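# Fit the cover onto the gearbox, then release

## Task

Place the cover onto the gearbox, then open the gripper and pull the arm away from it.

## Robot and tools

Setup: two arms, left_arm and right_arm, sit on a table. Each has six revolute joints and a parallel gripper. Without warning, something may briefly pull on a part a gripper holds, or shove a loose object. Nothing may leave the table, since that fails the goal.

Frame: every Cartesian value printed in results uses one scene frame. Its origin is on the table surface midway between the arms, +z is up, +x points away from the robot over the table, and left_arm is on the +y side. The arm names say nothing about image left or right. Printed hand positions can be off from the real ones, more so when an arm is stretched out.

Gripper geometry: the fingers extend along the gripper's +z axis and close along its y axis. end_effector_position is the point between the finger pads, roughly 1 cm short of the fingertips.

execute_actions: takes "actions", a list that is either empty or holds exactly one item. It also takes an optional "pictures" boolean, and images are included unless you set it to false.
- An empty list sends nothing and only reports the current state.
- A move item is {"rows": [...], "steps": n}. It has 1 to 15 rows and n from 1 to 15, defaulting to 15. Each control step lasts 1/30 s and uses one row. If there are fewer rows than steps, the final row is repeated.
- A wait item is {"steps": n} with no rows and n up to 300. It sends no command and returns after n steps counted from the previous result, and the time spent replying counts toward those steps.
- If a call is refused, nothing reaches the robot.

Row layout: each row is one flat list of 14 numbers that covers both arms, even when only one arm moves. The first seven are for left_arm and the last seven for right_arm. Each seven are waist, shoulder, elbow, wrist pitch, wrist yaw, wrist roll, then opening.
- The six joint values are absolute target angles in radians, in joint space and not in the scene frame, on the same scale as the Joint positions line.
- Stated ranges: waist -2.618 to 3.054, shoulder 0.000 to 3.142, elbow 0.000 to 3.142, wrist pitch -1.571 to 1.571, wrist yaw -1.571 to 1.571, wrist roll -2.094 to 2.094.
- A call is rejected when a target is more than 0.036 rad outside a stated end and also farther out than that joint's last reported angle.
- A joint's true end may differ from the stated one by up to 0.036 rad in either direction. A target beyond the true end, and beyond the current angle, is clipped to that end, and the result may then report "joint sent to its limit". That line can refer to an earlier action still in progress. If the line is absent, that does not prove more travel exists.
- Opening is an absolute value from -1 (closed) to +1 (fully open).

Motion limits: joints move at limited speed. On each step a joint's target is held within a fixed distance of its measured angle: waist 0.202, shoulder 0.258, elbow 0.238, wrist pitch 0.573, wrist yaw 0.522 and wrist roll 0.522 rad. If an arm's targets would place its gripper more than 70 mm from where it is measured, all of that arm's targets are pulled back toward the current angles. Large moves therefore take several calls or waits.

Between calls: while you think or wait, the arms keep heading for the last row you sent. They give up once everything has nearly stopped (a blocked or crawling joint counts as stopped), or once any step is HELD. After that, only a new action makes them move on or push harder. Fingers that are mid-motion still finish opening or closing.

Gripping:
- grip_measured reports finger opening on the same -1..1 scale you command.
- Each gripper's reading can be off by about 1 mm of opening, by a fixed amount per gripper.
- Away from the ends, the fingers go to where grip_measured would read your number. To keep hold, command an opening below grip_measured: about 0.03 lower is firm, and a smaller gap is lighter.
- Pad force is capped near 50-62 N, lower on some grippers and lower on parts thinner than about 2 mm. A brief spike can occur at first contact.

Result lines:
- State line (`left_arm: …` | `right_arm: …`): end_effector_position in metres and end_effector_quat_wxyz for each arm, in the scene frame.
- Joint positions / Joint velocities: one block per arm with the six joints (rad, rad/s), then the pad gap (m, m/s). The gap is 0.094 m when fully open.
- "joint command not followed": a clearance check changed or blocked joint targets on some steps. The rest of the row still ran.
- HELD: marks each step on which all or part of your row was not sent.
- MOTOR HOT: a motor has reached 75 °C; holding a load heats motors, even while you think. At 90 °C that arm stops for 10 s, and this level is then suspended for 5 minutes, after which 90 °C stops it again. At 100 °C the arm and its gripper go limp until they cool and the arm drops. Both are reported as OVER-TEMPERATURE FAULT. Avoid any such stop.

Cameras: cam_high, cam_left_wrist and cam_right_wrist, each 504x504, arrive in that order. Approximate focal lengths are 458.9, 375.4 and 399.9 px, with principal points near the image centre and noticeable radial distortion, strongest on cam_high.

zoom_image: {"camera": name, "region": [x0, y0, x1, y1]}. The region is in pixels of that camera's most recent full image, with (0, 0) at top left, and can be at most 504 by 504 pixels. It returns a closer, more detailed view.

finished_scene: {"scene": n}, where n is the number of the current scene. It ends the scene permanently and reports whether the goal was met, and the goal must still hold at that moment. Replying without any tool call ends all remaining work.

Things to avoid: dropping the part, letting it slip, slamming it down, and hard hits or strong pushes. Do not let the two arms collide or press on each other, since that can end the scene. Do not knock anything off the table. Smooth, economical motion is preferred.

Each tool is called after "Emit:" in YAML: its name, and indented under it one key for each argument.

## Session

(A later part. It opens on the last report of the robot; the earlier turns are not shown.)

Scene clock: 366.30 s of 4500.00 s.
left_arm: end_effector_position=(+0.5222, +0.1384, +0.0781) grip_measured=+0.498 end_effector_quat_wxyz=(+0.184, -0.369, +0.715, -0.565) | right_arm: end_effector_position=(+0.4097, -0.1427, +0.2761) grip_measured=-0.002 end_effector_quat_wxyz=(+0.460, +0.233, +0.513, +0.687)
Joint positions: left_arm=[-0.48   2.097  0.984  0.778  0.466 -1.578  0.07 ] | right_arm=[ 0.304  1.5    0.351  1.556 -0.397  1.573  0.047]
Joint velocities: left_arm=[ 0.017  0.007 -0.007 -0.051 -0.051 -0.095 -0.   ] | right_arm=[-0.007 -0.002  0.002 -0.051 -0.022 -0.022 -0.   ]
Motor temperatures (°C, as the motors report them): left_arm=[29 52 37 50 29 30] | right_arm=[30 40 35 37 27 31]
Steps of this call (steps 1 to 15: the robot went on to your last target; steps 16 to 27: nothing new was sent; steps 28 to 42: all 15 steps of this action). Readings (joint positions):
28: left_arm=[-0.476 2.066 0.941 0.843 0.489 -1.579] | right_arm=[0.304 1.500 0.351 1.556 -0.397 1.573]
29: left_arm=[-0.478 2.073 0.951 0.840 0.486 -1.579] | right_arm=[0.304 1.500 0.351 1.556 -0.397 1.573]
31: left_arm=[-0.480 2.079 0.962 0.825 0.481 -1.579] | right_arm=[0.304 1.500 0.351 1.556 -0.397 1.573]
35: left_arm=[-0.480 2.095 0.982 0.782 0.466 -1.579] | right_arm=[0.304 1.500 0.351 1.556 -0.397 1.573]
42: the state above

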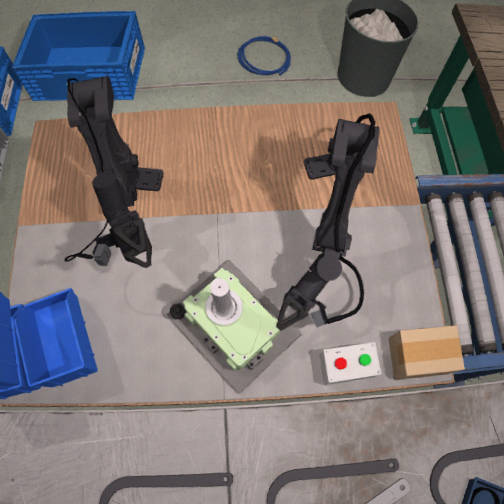

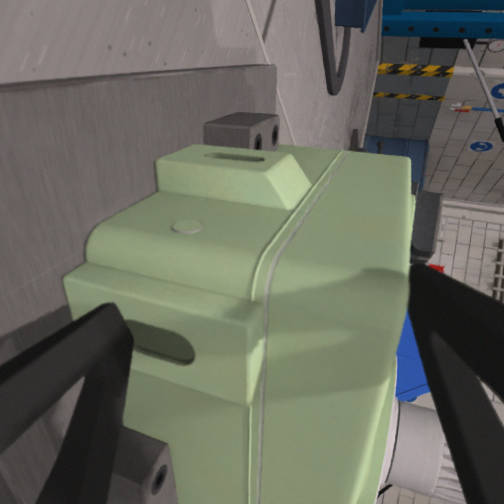

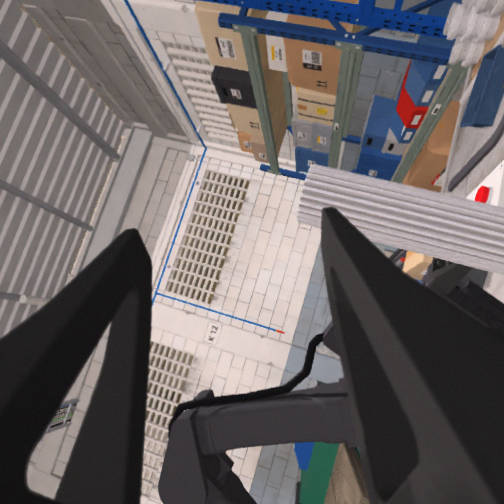

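Emit:
execute_actions:
  actions:
    - {"rows":[[-0.43,1.9,0.9,0.85,0.4,-1.575,-1,0.3,1.5,1.0,0.3,0,1.57,-1]],"steps":10}
  pictures: false

Emit:
execute_actions:
  actions:
    - {"rows":[[-0.5,1.7,1.6,-0.6,0,-1.575,-1,0.3,1.7,1.7,-0.9,0,1.57,-1]],"steps":15}
  pictures: false

Emit:
execute_actions:
  actions:
    - {"rows":[[-0.6,2.1,2.2,-1.27,0,-1.575,-1,0.4,2.1,2.2,-1.37,0,1.57,-1]],"steps":15}
  pictures: false

Emit:
execute_actions:
  actions:
    - {"steps":15}
  pictures: false

Emit:
execute_actions:
  actions:
    - {"rows":[[-0.83,2.27,2.34,-1.27,0,-1.575,-1,0.6,2.2,2.22,-1.37,0,1.57,-1]],"steps":15}

Scene clock: 368.13 s of 4500.00 s.
left_arm: end_effector_position=(+0.5246, +0.1722, +0.1676) grip_measured=-0.991 end_effector_quat_wxyz=(+0.274, -0.349, +0.662, -0.604) | right_arm: end_effector_position=(+0.5360, -0.1867, +0.3178) grip_measured=-0.978 end_effector_quat_wxyz=(+0.464, +0.444, +0.530, +0.554)
Joint positions: left_arm=[-0.433  1.895  0.911  0.852  0.414 -1.577  0.   ] | right_arm=[ 0.305  1.506  0.963  0.587 -0.05   1.572  0.001]
Joint velocities: left_arm=[ 0.012  0.037 -0.007  0.022 -0.037 -0.037  0.   ] | right_arm=[-0.002 -0.066  0.764 -1.341  0.33   0.022  0.001]
Motor temperatures (°C, as the motors report them): left_arm=[29 51 38 50 29 30] | right_arm=[30 39 35 37 27 31]
Steps of this call (steps 1 to 15: the robot went on to your last target; steps 16 to 45: nothing new was sent; steps 46 to 55: all 10 steps of this action). Readings (joint positions):
46: left_arm=[-0.475 2.080 0.971 0.785 0.461 -1.577] | right_arm=[0.307 1.497 0.374 1.500 -0.355 1.572]
47: left_arm=[-0.470 2.042 0.946 0.786 0.451 -1.577] | right_arm=[0.307 1.499 0.434 1.385 -0.289 1.572]
49: left_arm=[-0.452 1.961 0.912 0.790 0.438 -1.577] | right_arm=[0.305 1.507 0.582 1.151 -0.184 1.572]
53: left_arm=[-0.433 1.895 0.911 0.845 0.416 -1.577] | right_arm=[0.305 1.507 0.876 0.710 -0.076 1.572]
55: the state above

Scene clock: 368.63 s of 4500.00 s.
left_arm: end_effector_position=(+0.5249, +0.2080, +0.3101) grip_measured=-0.992 end_effector_quat_wxyz=(+0.296, -0.503, +0.691, -0.426) | right_arm: end_effector_position=(+0.5277, -0.1951, +0.2670) grip_measured=-0.978 end_effector_quat_wxyz=(+0.262, +0.604, +0.688, +0.305)
Joint positions: left_arm=[-0.496  1.667  1.599 -0.412  0.025 -1.579  0.   ] | right_arm=[ 0.305  1.699  1.678 -0.723 -0.009  1.572  0.001]
Joint velocities: left_arm=[-0.027  0.134 -0.017 -1.165 -0.066 -0.037  0.001] | right_arm=[-0.007 -0.027 -0.017 -1.018  0.11  -0.051  0.001]
Motor temperatures (°C, as the motors report them): left_arm=[29 52 38 50 29 30] | right_arm=[30 40 35 37 27 31]
Steps of this call (steps 1 to 15: all 15 steps of this action). Readings (joint positions):
1: left_arm=[-0.440 1.880 0.935 0.774 0.366 -1.577] | right_arm=[0.305 1.518 1.006 0.517 -0.042 1.572]
2: left_arm=[-0.451 1.860 0.982 0.639 0.298 -1.579] | right_arm=[0.305 1.554 1.075 0.431 -0.036 1.572]
4: left_arm=[-0.476 1.809 1.107 0.391 0.194 -1.579] | right_arm=[0.305 1.646 1.235 0.229 -0.025 1.572]
8: left_arm=[-0.496 1.734 1.421 -0.036 0.088 -1.579] | right_arm=[0.305 1.745 1.512 -0.228 -0.015 1.572]
15: the state above

Scene clock: 369.13 s of 4500.00 s.
left_arm: end_effector_position=(+0.4922, +0.1658, +0.1755) grip_measured=-0.992 end_effector_quat_wxyz=(+0.099, -0.541, +0.819, -0.163) | right_arm: end_effector_position=(+0.5059, -0.1507, +0.1650) grip_measured=-0.978 end_effector_quat_wxyz=(+0.077, +0.617, +0.776, +0.102)
Joint positions: left_arm=[-0.602  2.139  2.158 -1.207  0.011 -1.58   0.   ] | right_arm=[ 0.406  2.14   2.158 -1.331 -0.006  1.572  0.001]
Joint velocities: left_arm=[ 0.017 -0.237  0.144 -0.359 -0.11  -0.007  0.   ] | right_arm=[-0.007 -0.134  0.095 -0.154  0.037  0.022 -0.   ]
Motor temperatures (°C, as the motors report them): left_arm=[29 52 38 50 29 30] | right_arm=[30 40 35 37 27 31]
Steps of this call (steps 1 to 15: all 15 steps of this action). Readings (joint positions):
1: left_arm=[-0.502 1.691 1.628 -0.487 0.019 -1.580] | right_arm=[0.312 1.723 1.716 -0.810 -0.005 1.572]
2: left_arm=[-0.512 1.736 1.686 -0.567 0.013 -1.580] | right_arm=[0.325 1.776 1.792 -0.914 -0.001 1.572]
4: left_arm=[-0.544 1.851 1.812 -0.708 0.011 -1.580] | right_arm=[0.364 1.921 1.962 -1.073 0.000 1.572]
8: left_arm=[-0.593 2.104 2.084 -1.006 0.011 -1.580] | right_arm=[0.407 2.129 2.138 -1.207 -0.006 1.572]
15: the state above

Scene clock: 369.63 s of 4500.00 s.
left_arm: end_effector_position=(+0.4842, +0.1693, +0.1889) grip_measured=-0.992 end_effector_quat_wxyz=(+0.099, -0.541, +0.819, -0.163) | right_arm: end_effector_position=(+0.5018, -0.1517, +0.1734) grip_measured=-0.978 end_effector_quat_wxyz=(+0.078, +0.617, +0.776, +0.104)
Joint positions: left_arm=[-0.602  2.113  2.173 -1.248  0.011 -1.58   0.   ] | right_arm=[ 0.406  2.125  2.167 -1.353 -0.006  1.572  0.001]
Joint velocities: left_arm=[-0.002 -0.002  0.012 -0.051  0.007  0.037 -0.   ] | right_arm=[ 0.002 -0.007  0.002 -0.022 -0.051 -0.037 -0.   ]
Motor temperatures (°C, as the motors report them): left_arm=[29 52 38 50 29 30] | right_arm=[30 40 35 37 27 31]
Steps of this call (steps 1 to 15: the robot went on to your last target). Readings (joint positions):
1: left_arm=[-0.602 2.132 2.163 -1.216 0.011 -1.580] | right_arm=[0.406 2.135 2.161 -1.336 -0.006 1.572]
2: left_arm=[-0.602 2.125 2.166 -1.222 0.011 -1.580] | right_arm=[0.406 2.131 2.164 -1.339 -0.006 1.572]
4: left_arm=[-0.602 2.116 2.171 -1.231 0.011 -1.580] | right_arm=[0.406 2.126 2.166 -1.344 -0.006 1.572]
8: left_arm=[-0.602 2.113 2.173 -1.240 0.011 -1.580] | right_arm=[0.406 2.125 2.167 -1.350 -0.006 1.572]
15: the state above

Scene clock: 370.13 s of 4500.00 s.
left_arm: end_effector_position=(+0.4456, +0.0487, +0.1439) grip_measured=-0.992 end_effector_quat_wxyz=(+0.064, -0.439, +0.884, -0.150) | right_arm: end_effector_position=(+0.4770, -0.0625, +0.1365) grip_measured=-0.978 end_effector_quat_wxyz=(+0.045, +0.541, +0.836, +0.078)
Joint positions: left_arm=[-0.845  2.294  2.304 -1.255  0.016 -1.58   0.   ] | right_arm=[ 0.603  2.22   2.189 -1.36  -0.008  1.574  0.001]
Joint velocities: left_arm=[ 0.178 -0.022 -0.002 -0.037 -0.007  0.022 -0.001] | right_arm=[-0.12   0.002 -0.012 -0.051 -0.007 -0.007 -0.   ]
Motor temperatures (°C, as the motors report them): left_arm=[29 52 38 49 29 30] | right_arm=[30 40 35 37 27 31]
Steps of this call (steps 1 to 15: all 15 steps of this action). Readings (joint positions):
1: left_arm=[-0.613 2.127 2.193 -1.261 0.005 -1.580] | right_arm=[0.419 2.130 2.170 -1.355 0.000 1.572]
2: left_arm=[-0.631 2.150 2.228 -1.267 -0.003 -1.580] | right_arm=[0.440 2.139 2.177 -1.357 0.008 1.572]
4: left_arm=[-0.697 2.196 2.274 -1.258 -0.007 -1.580] | right_arm=[0.515 2.165 2.188 -1.356 0.011 1.572]
8: left_arm=[-0.837 2.273 2.304 -1.254 0.005 -1.580] | right_arm=[0.630 2.213 2.189 -1.356 -0.009 1.572]
15: the state above

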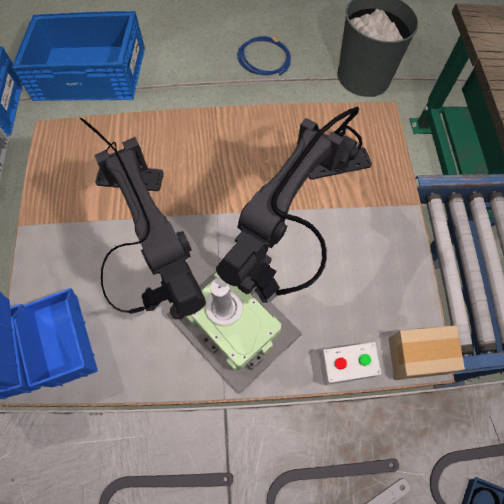

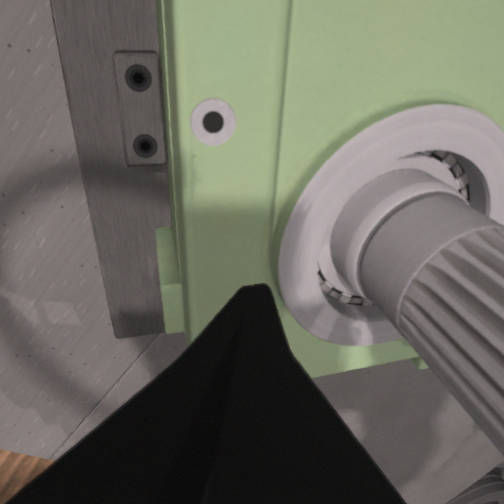

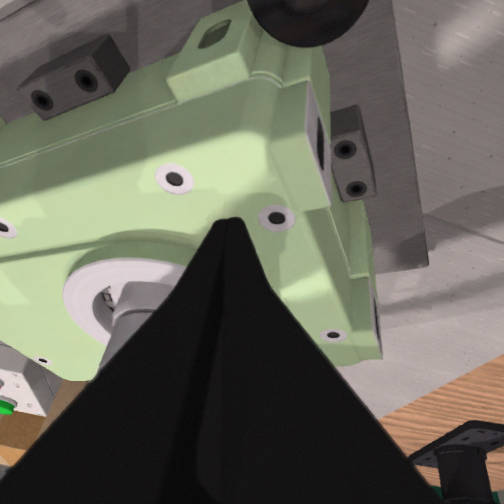

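Descend and press.

Emit:
execute_actions:
  actions:
    - {"rows":[[-0.82,2.32,2.32,-1.27,0,-1.575,-1,0.6,2.24,2.2,-1.37,0,1.57,-1],[-0.82,2.34,2.32,-1.27,0,-1.575,-1,0.6,2.26,2.2,-1.37,0,1.57,-1],[-0.82,2.36,2.32,-1.27,0,-1.575,-1,0.6,2.28,2.2,-1.37,0,1.57,-1],[-0.82,2.38,2.32,-1.27,0,-1.575,-1,0.6,2.3,2.2,-1.37,0,1.57,-1],[-0.82,2.4,2.32,-1.27,0,-1.575,-1,0.6,2.32,2.2,-1.37,0,1.57,-1],[-0.82,2.42,2.32,-1.27,0,-1.575,-1,0.6,2.34,2.2,-1.37,0,1.57,-1]],"steps":12}
  pictures: false

Emit:
execute_actions:
  actions:
    - {"rows":[[-0.82,2.6,2.3,-1.4,0,-1.575,-1,0.6,2.52,2.17,-1.45,0,1.57,-1]],"steps":15}

Scene clock: 371.47 s of 4500.00 s.
left_arm: end_effector_position=(+0.4587, +0.0527, +0.1132) grip_measured=-0.992 end_effector_quat_wxyz=(+0.059, -0.448, +0.882, -0.132) | right_arm: end_effector_position=(+0.4806, -0.0632, +0.1130) grip_measured=-0.979 end_effector_quat_wxyz=(+0.033, +0.543, +0.837, +0.057)
Joint positions: left_arm=[-0.825  2.364  2.314 -1.231  0.013 -1.577  0.   ] | right_arm=[ 0.6    2.281  2.202 -1.36  -0.006  1.574  0.001]
Joint velocities: left_arm=[-0.007 -0.002 -0.002 -0.066  0.022 -0.037 -0.001] | right_arm=[ 0.007 -0.007  0.007  0.022 -0.066 -0.007  0.   ]
Motor temperatures (°C, as the motors report them): left_arm=[29 52 38 49 29 30] | right_arm=[30 41 36 37 27 31]
Steps of this call (steps 1 to 28: the robot went on to your last target; steps 29 to 40: all 12 steps of this action). Readings (joint positions):
29: left_arm=[-0.832 2.295 2.304 -1.255 0.012 -1.580] | right_arm=[0.600 2.222 2.189 -1.360 -0.007 1.574]
30: left_arm=[-0.832 2.299 2.304 -1.255 0.012 -1.580] | right_arm=[0.600 2.225 2.189 -1.360 -0.007 1.574]
32: left_arm=[-0.832 2.317 2.304 -1.255 0.012 -1.580] | right_arm=[0.600 2.242 2.189 -1.360 -0.007 1.574]
36: left_arm=[-0.828 2.363 2.314 -1.230 0.013 -1.580] | right_arm=[0.600 2.281 2.201 -1.360 -0.006 1.574]
40: the state above

Scene clock: 371.97 s of 4500.00 s.
left_arm: end_effector_position=(+0.4579, +0.0538, +0.1110) grip_measured=-0.992 end_effector_quat_wxyz=(+0.055, -0.447, +0.884, -0.124) | right_arm: end_effector_position=(+0.4803, -0.0634, +0.1104) grip_measured=-0.979 end_effector_quat_wxyz=(+0.028, +0.544, +0.837, +0.050)
Joint positions: left_arm=[-0.824  2.381  2.339 -1.256  0.013 -1.572  0.   ] | right_arm=[ 0.6    2.302  2.23  -1.384 -0.006  1.574  0.001]
Joint velocities: left_arm=[-0.002 -0.007 -0.007  0.022 -0.037  0.022  0.   ] | right_arm=[-0.007  0.017 -0.002 -0.066 -0.037 -0.037 -0.001]
Motor temperatures (°C, as the motors report them): left_arm=[29 52 38 49 29 30] | right_arm=[30 41 36 36 27 31]
Steps of this call (steps 1 to 15: all 15 steps of this action). Readings (joint positions):
1: left_arm=[-0.825 2.370 2.316 -1.235 0.013 -1.576] | right_arm=[0.600 2.288 2.203 -1.363 -0.006 1.574]
2: left_arm=[-0.825 2.373 2.322 -1.240 0.013 -1.575] | right_arm=[0.600 2.291 2.210 -1.368 -0.006 1.574]
4: left_arm=[-0.825 2.376 2.329 -1.247 0.013 -1.574] | right_arm=[0.600 2.296 2.219 -1.376 -0.006 1.574]
8: left_arm=[-0.824 2.380 2.336 -1.254 0.013 -1.572] | right_arm=[0.600 2.300 2.227 -1.382 -0.006 1.574]
15: the state above

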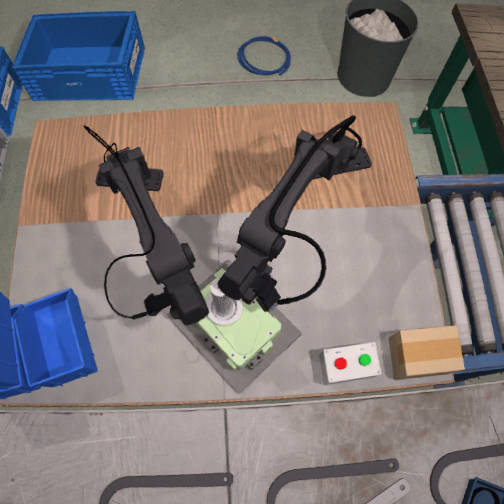

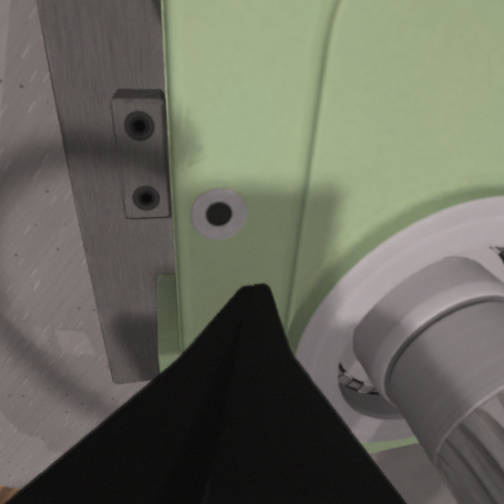

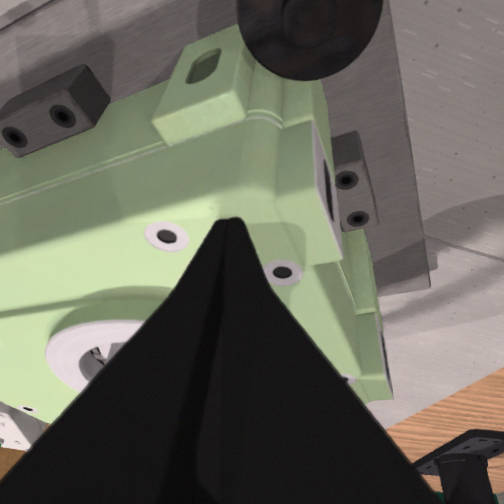

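Emit:
execute_actions:
  actions:
    - {"rows":[[-0.82,2.3,2.34,-1.27,0,-1.575,-1,0.6,2.34,2.2,-1.37,0,1.57,-1],[-0.82,2.3,2.34,-1.27,0,-1.575,-1,0.6,2.34,2.2,-1.37,0,1.57,-1],[-0.82,2.3,2.34,-1.27,0,-1.575,-1,0.6,2.34,2.2,-1.37,0,1.57,-1],[-0.82,2.3,2.34,-1.27,0,-1.575,-1,0.6,2.34,2.2,-1.37,0,1.57,-1],[-0.82,2.3,2.34,-1.27,0,-1.575,-1,0.6,2.34,2.2,-1.37,0,1.57,-1],[-0.68,2.33,2.37,-1.07,0,-1.575,-1,0.6,2.34,2.2,-1.37,0,1.57,-1]],"steps":15}
  pictures: false

Emit:
execute_actions:
  actions:
    - {"rows":[[-0.68,2.37,2.37,-1.07,0,-1.575,-1,0.6,2.34,2.2,-1.37,0,1.57,-1],[-0.68,2.39,2.37,-1.07,0,-1.575,-1,0.6,2.34,2.2,-1.37,0,1.57,-1],[-0.68,2.41,2.37,-1.07,0,-1.575,-1,0.6,2.34,2.2,-1.37,0,1.57,-1],[-0.68,2.43,2.37,-1.07,0,-1.575,-1,0.6,2.34,2.2,-1.37,0,1.57,-1],[-0.68,2.45,2.37,-1.07,0,-1.575,-1,0.6,2.34,2.2,-1.37,0,1.57,-1],[-0.68,2.45,2.37,-1.07,0,-1.575,-1,0.6,2.34,2.2,-1.37,0,1.57,-1],[-0.68,2.47,2.37,-1.1,0,-1.575,-1,0.6,2.34,2.2,-1.37,0,1.57,-1],[-0.68,2.5,2.37,-1.15,0,-1.575,-1,0.6,2.34,2.2,-1.37,0,1.57,-1],[-0.68,2.55,2.36,-1.25,0,-1.575,-1,0.6,2.34,2.2,-1.37,0,1.57,-1]],"steps":15}

Scene clock: 374.03 s of 4500.00 s.
left_arm: end_effector_position=(+0.5376, +0.1170, +0.1504) grip_measured=-0.992 end_effector_quat_wxyz=(+0.123, -0.512, +0.826, -0.201) | right_arm: end_effector_position=(+0.4807, -0.0632, +0.1127) grip_measured=-0.979 end_effector_quat_wxyz=(+0.030, +0.544, +0.837, +0.052)
Joint positions: left_arm=[-0.652  2.333  2.34  -1.103  0.002 -1.572  0.   ] | right_arm=[ 0.6    2.297  2.23  -1.382 -0.006  1.574  0.001]
Joint velocities: left_arm=[-0.012  0.002 -0.002  0.168 -0.022 -0.007  0.   ] | right_arm=[-0.007  0.007  0.012 -0.007 -0.007  0.007  0.   ]
Motor temperatures (°C, as the motors report them): left_arm=[29 52 38 48 29 30] | right_arm=[30 40 35 36 27 31]
Steps of this call (steps 1 to 15: the robot went on to your last target; steps 16 to 47: nothing new was sent; steps 48 to 62: all 15 steps of this action). Readings (joint positions):
48: left_arm=[-0.824 2.369 2.340 -1.254 0.013 -1.572] | right_arm=[0.600 2.297 2.230 -1.383 -0.006 1.574]
49: left_arm=[-0.824 2.365 2.340 -1.259 0.013 -1.572] | right_arm=[0.600 2.297 2.230 -1.382 -0.006 1.574]
51: left_arm=[-0.824 2.349 2.340 -1.259 0.013 -1.572] | right_arm=[0.600 2.297 2.230 -1.382 -0.006 1.574]
55: left_arm=[-0.781 2.328 2.340 -1.195 0.022 -1.572] | right_arm=[0.600 2.297 2.230 -1.382 -0.006 1.574]
62: the state above

Scene clock: 374.53 s of 4500.00 s.
left_arm: end_effector_position=(+0.5456, +0.0990, +0.1117) grip_measured=-0.994 end_effector_quat_wxyz=(+0.113, -0.506, +0.834, -0.189) | right_arm: end_effector_position=(+0.4807, -0.0632, +0.1127) grip_measured=-0.979 end_effector_quat_wxyz=(+0.030, +0.544, +0.837, +0.052)
Joint positions: left_arm=[-0.674  2.438  2.384 -1.073  0.    -1.576  0.   ] | right_arm=[ 0.6    2.297  2.23  -1.382 -0.006  1.574  0.001]
Joint velocities: left_arm=[-0.002 -0.012  0.012 -0.081 -0.022 -0.022 -0.001] | right_arm=[ 0.002 -0.022  0.017  0.007 -0.051 -0.022 -0.   ]
Motor temperatures (°C, as the motors report them): left_arm=[29 52 38 48 29 30] | right_arm=[30 40 35 36 27 31]
Steps of this call (steps 1 to 15: all 15 steps of this action). Readings (joint positions):
1: left_arm=[-0.653 2.335 2.340 -1.099 0.001 -1.572] | right_arm=[0.600 2.297 2.230 -1.382 -0.006 1.574]
2: left_arm=[-0.657 2.340 2.342 -1.095 0.001 -1.572] | right_arm=[0.600 2.297 2.230 -1.382 -0.006 1.574]
4: left_arm=[-0.665 2.364 2.349 -1.087 0.001 -1.572] | right_arm=[0.600 2.297 2.230 -1.382 -0.006 1.574]
8: left_arm=[-0.674 2.421 2.365 -1.060 0.000 -1.574] | right_arm=[0.600 2.297 2.230 -1.382 -0.006 1.574]
15: the state above

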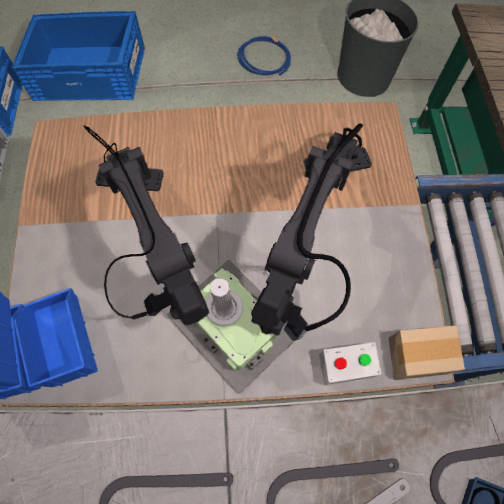

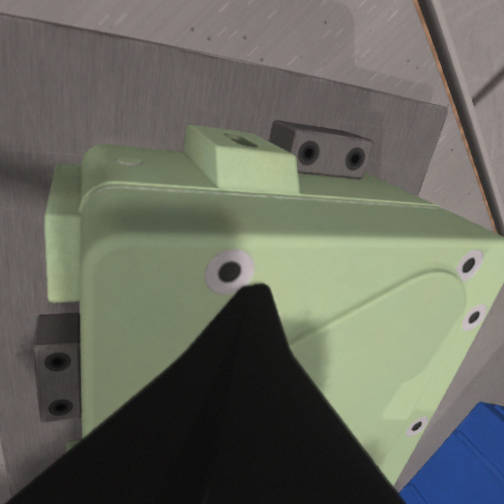

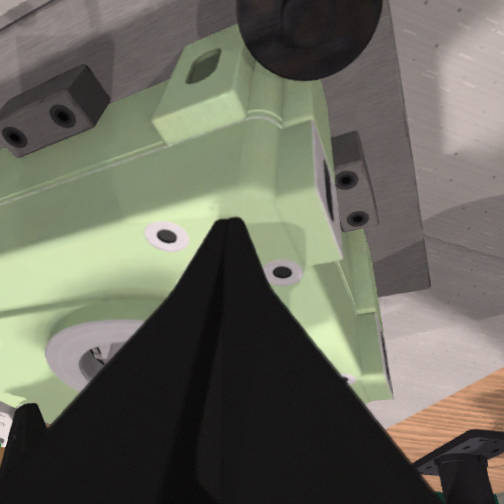

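Seated. Retreat.

Emit:
execute_actions:
  actions:
    - {"rows":[[-0.67,2.25,2.37,-1.1,0,-1.575,-1,0.6,2.12,2.2,-1.37,0,1.57,-1]],"steps":10}
  pictures: false

Emit:
execute_actions:
  actions:
    - {"rows":[[-0.1,1.4,1.4,-1.0,0,-1.575,-1,0.1,1.4,1.4,-1.0,0,1.57,-1]],"steps":15}
  pictures: false

Emit:
execute_actions:
  actions:
    - {"steps":25}

Emit:
finished_scene:
  scene: 1

Scene clock: 375.53 s of 4500.00 s.
left_arm: end_effector_position=(+0.5319, +0.1062, +0.2137) grip_measured=-0.994 end_effector_quat_wxyz=(+0.154, -0.495, +0.815, -0.258) | right_arm: end_effector_position=(+0.4719, -0.0671, +0.1865) grip_measured=-0.979 end_effector_quat_wxyz=(+0.073, +0.539, +0.831, +0.119)
Joint positions: left_arm=[-0.674  2.235  2.364 -1.09   0.001 -1.576  0.   ] | right_arm=[ 0.6    2.113  2.197 -1.374 -0.006  1.574  0.001]
Joint velocities: left_arm=[ 0.007 -0.217 -0.007  0.007 -0.007 -0.022  0.001] | right_arm=[-0.017 -0.022 -0.022 -0.095  0.095  0.037  0.001]
Motor temperatures (°C, as the motors report them): left_arm=[29 52 38 48 29 30] | right_arm=[30 41 35 36 27 31]
Steps of this call (steps 1 to 15: the robot went on to your last target; steps 16 to 20: nothing new was sent; steps 21 to 30: all 10 steps of this action). Readings (joint positions):
21: left_arm=[-0.674 2.422 2.381 -1.068 0.000 -1.576] | right_arm=[0.600 2.280 2.223 -1.376 -0.006 1.574]
22: left_arm=[-0.674 2.407 2.370 -1.076 0.001 -1.576] | right_arm=[0.600 2.260 2.206 -1.374 -0.006 1.574]
24: left_arm=[-0.674 2.363 2.364 -1.089 0.001 -1.576] | right_arm=[0.600 2.210 2.197 -1.376 -0.006 1.574]
28: left_arm=[-0.674 2.263 2.364 -1.090 0.001 -1.576] | right_arm=[0.600 2.125 2.197 -1.374 -0.006 1.574]
30: the state above

Scene clock: 376.03 s of 4500.00 s.
left_arm: end_effector_position=(+0.4279, +0.3997, +0.2518) grip_measured=-0.994 end_effector_quat_wxyz=(+0.228, -0.701, +0.642, -0.210) | right_arm: end_effector_position=(+0.3949, -0.2932, +0.2322) grip_measured=-0.979 end_effector_quat_wxyz=(+0.203, +0.715, +0.645, +0.177)
Joint positions: left_arm=[-0.108  1.515  1.558 -0.984 -0.001 -1.576  0.   ] | right_arm=[ 0.082  1.399  1.424 -1.05   0.011  1.574  0.001]
Joint velocities: left_arm=[ 0.808 -2.151 -2.249 -0.051 -0.256 -0.007 -0.   ] | right_arm=[ 0.168 -0.413 -0.017  0.022  0.007 -0.037  0.   ]
Motor temperatures (°C, as the motors report them): left_arm=[29 52 38 48 29 30] | right_arm=[30 41 35 36 27 31]
Steps of this call (steps 1 to 15: all 15 steps of this action). Readings (joint positions):
1: left_arm=[-0.665 2.210 2.337 -1.071 0.006 -1.576] | right_arm=[0.589 2.091 2.164 -1.336 -0.012 1.574]
2: left_arm=[-0.652 2.175 2.286 -1.056 0.013 -1.576] | right_arm=[0.570 2.057 2.102 -1.282 -0.018 1.574]
4: left_arm=[-0.597 2.098 2.187 -1.049 0.018 -1.576] | right_arm=[0.497 1.976 1.985 -1.208 -0.021 1.574]
8: left_arm=[-0.433 1.921 1.987 -1.028 0.017 -1.576] | right_arm=[0.289 1.776 1.750 -1.099 -0.018 1.574]
15: the state above

Scene clock: 376.87 s of 4500.00 s.
left_arm: end_effector_position=(+0.3860, +0.4029, +0.2326) grip_measured=-0.994 end_effector_quat_wxyz=(-0.208, +0.714, -0.642, +0.187) | right_arm: end_effector_position=(+0.4024, -0.2883, +0.2383) grip_measured=-0.979 end_effector_quat_wxyz=(+0.213, +0.706, +0.647, +0.195)
Joint positions: left_arm=[-0.09   1.399  1.413 -1.018 -0.003 -1.576  0.   ] | right_arm=[ 0.093  1.395  1.424 -1.014  0.003  1.574  0.001]
Joint velocities: left_arm=[-0.022  0.022 -0.002 -0.007  0.022  0.007 -0.001] | right_arm=[-0.002  0.012 -0.012 -0.022  0.007  0.007  0.001]
Motor temperatures (°C, as the motors report them): left_arm=[29 51 38 48 29 30] | right_arm=[30 41 35 36 27 31]
Steps of this call (steps 1 to 25: the robot went on to your last target). Readings (joint positions):
1: left_arm=[-0.089 1.452 1.495 -0.995 -0.008 -1.576] | right_arm=[0.087 1.390 1.424 -1.043 0.009 1.574]
2: left_arm=[-0.084 1.410 1.457 -1.013 -0.011 -1.576] | right_arm=[0.091 1.388 1.424 -1.036 0.007 1.574]
4: left_arm=[-0.089 1.380 1.430 -1.027 -0.008 -1.576] | right_arm=[0.093 1.392 1.424 -1.027 0.004 1.574]
8: left_arm=[-0.090 1.393 1.417 -1.022 -0.004 -1.576] | right_arm=[0.093 1.395 1.424 -1.019 0.003 1.574]
25: the state above

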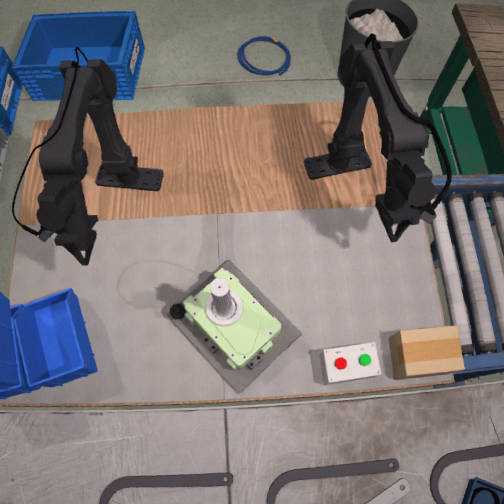

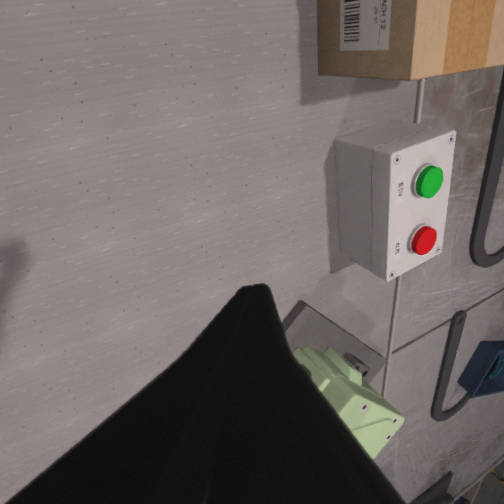

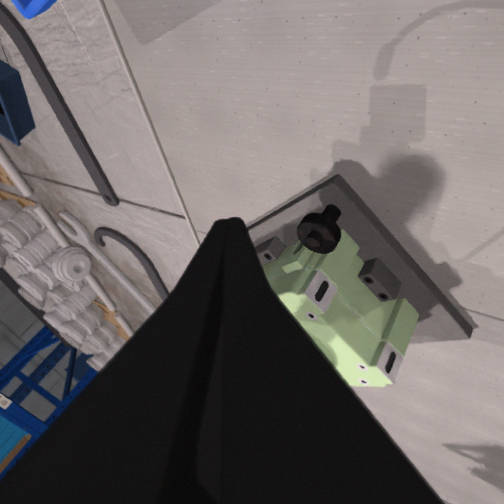

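The scene is finished: the task was done.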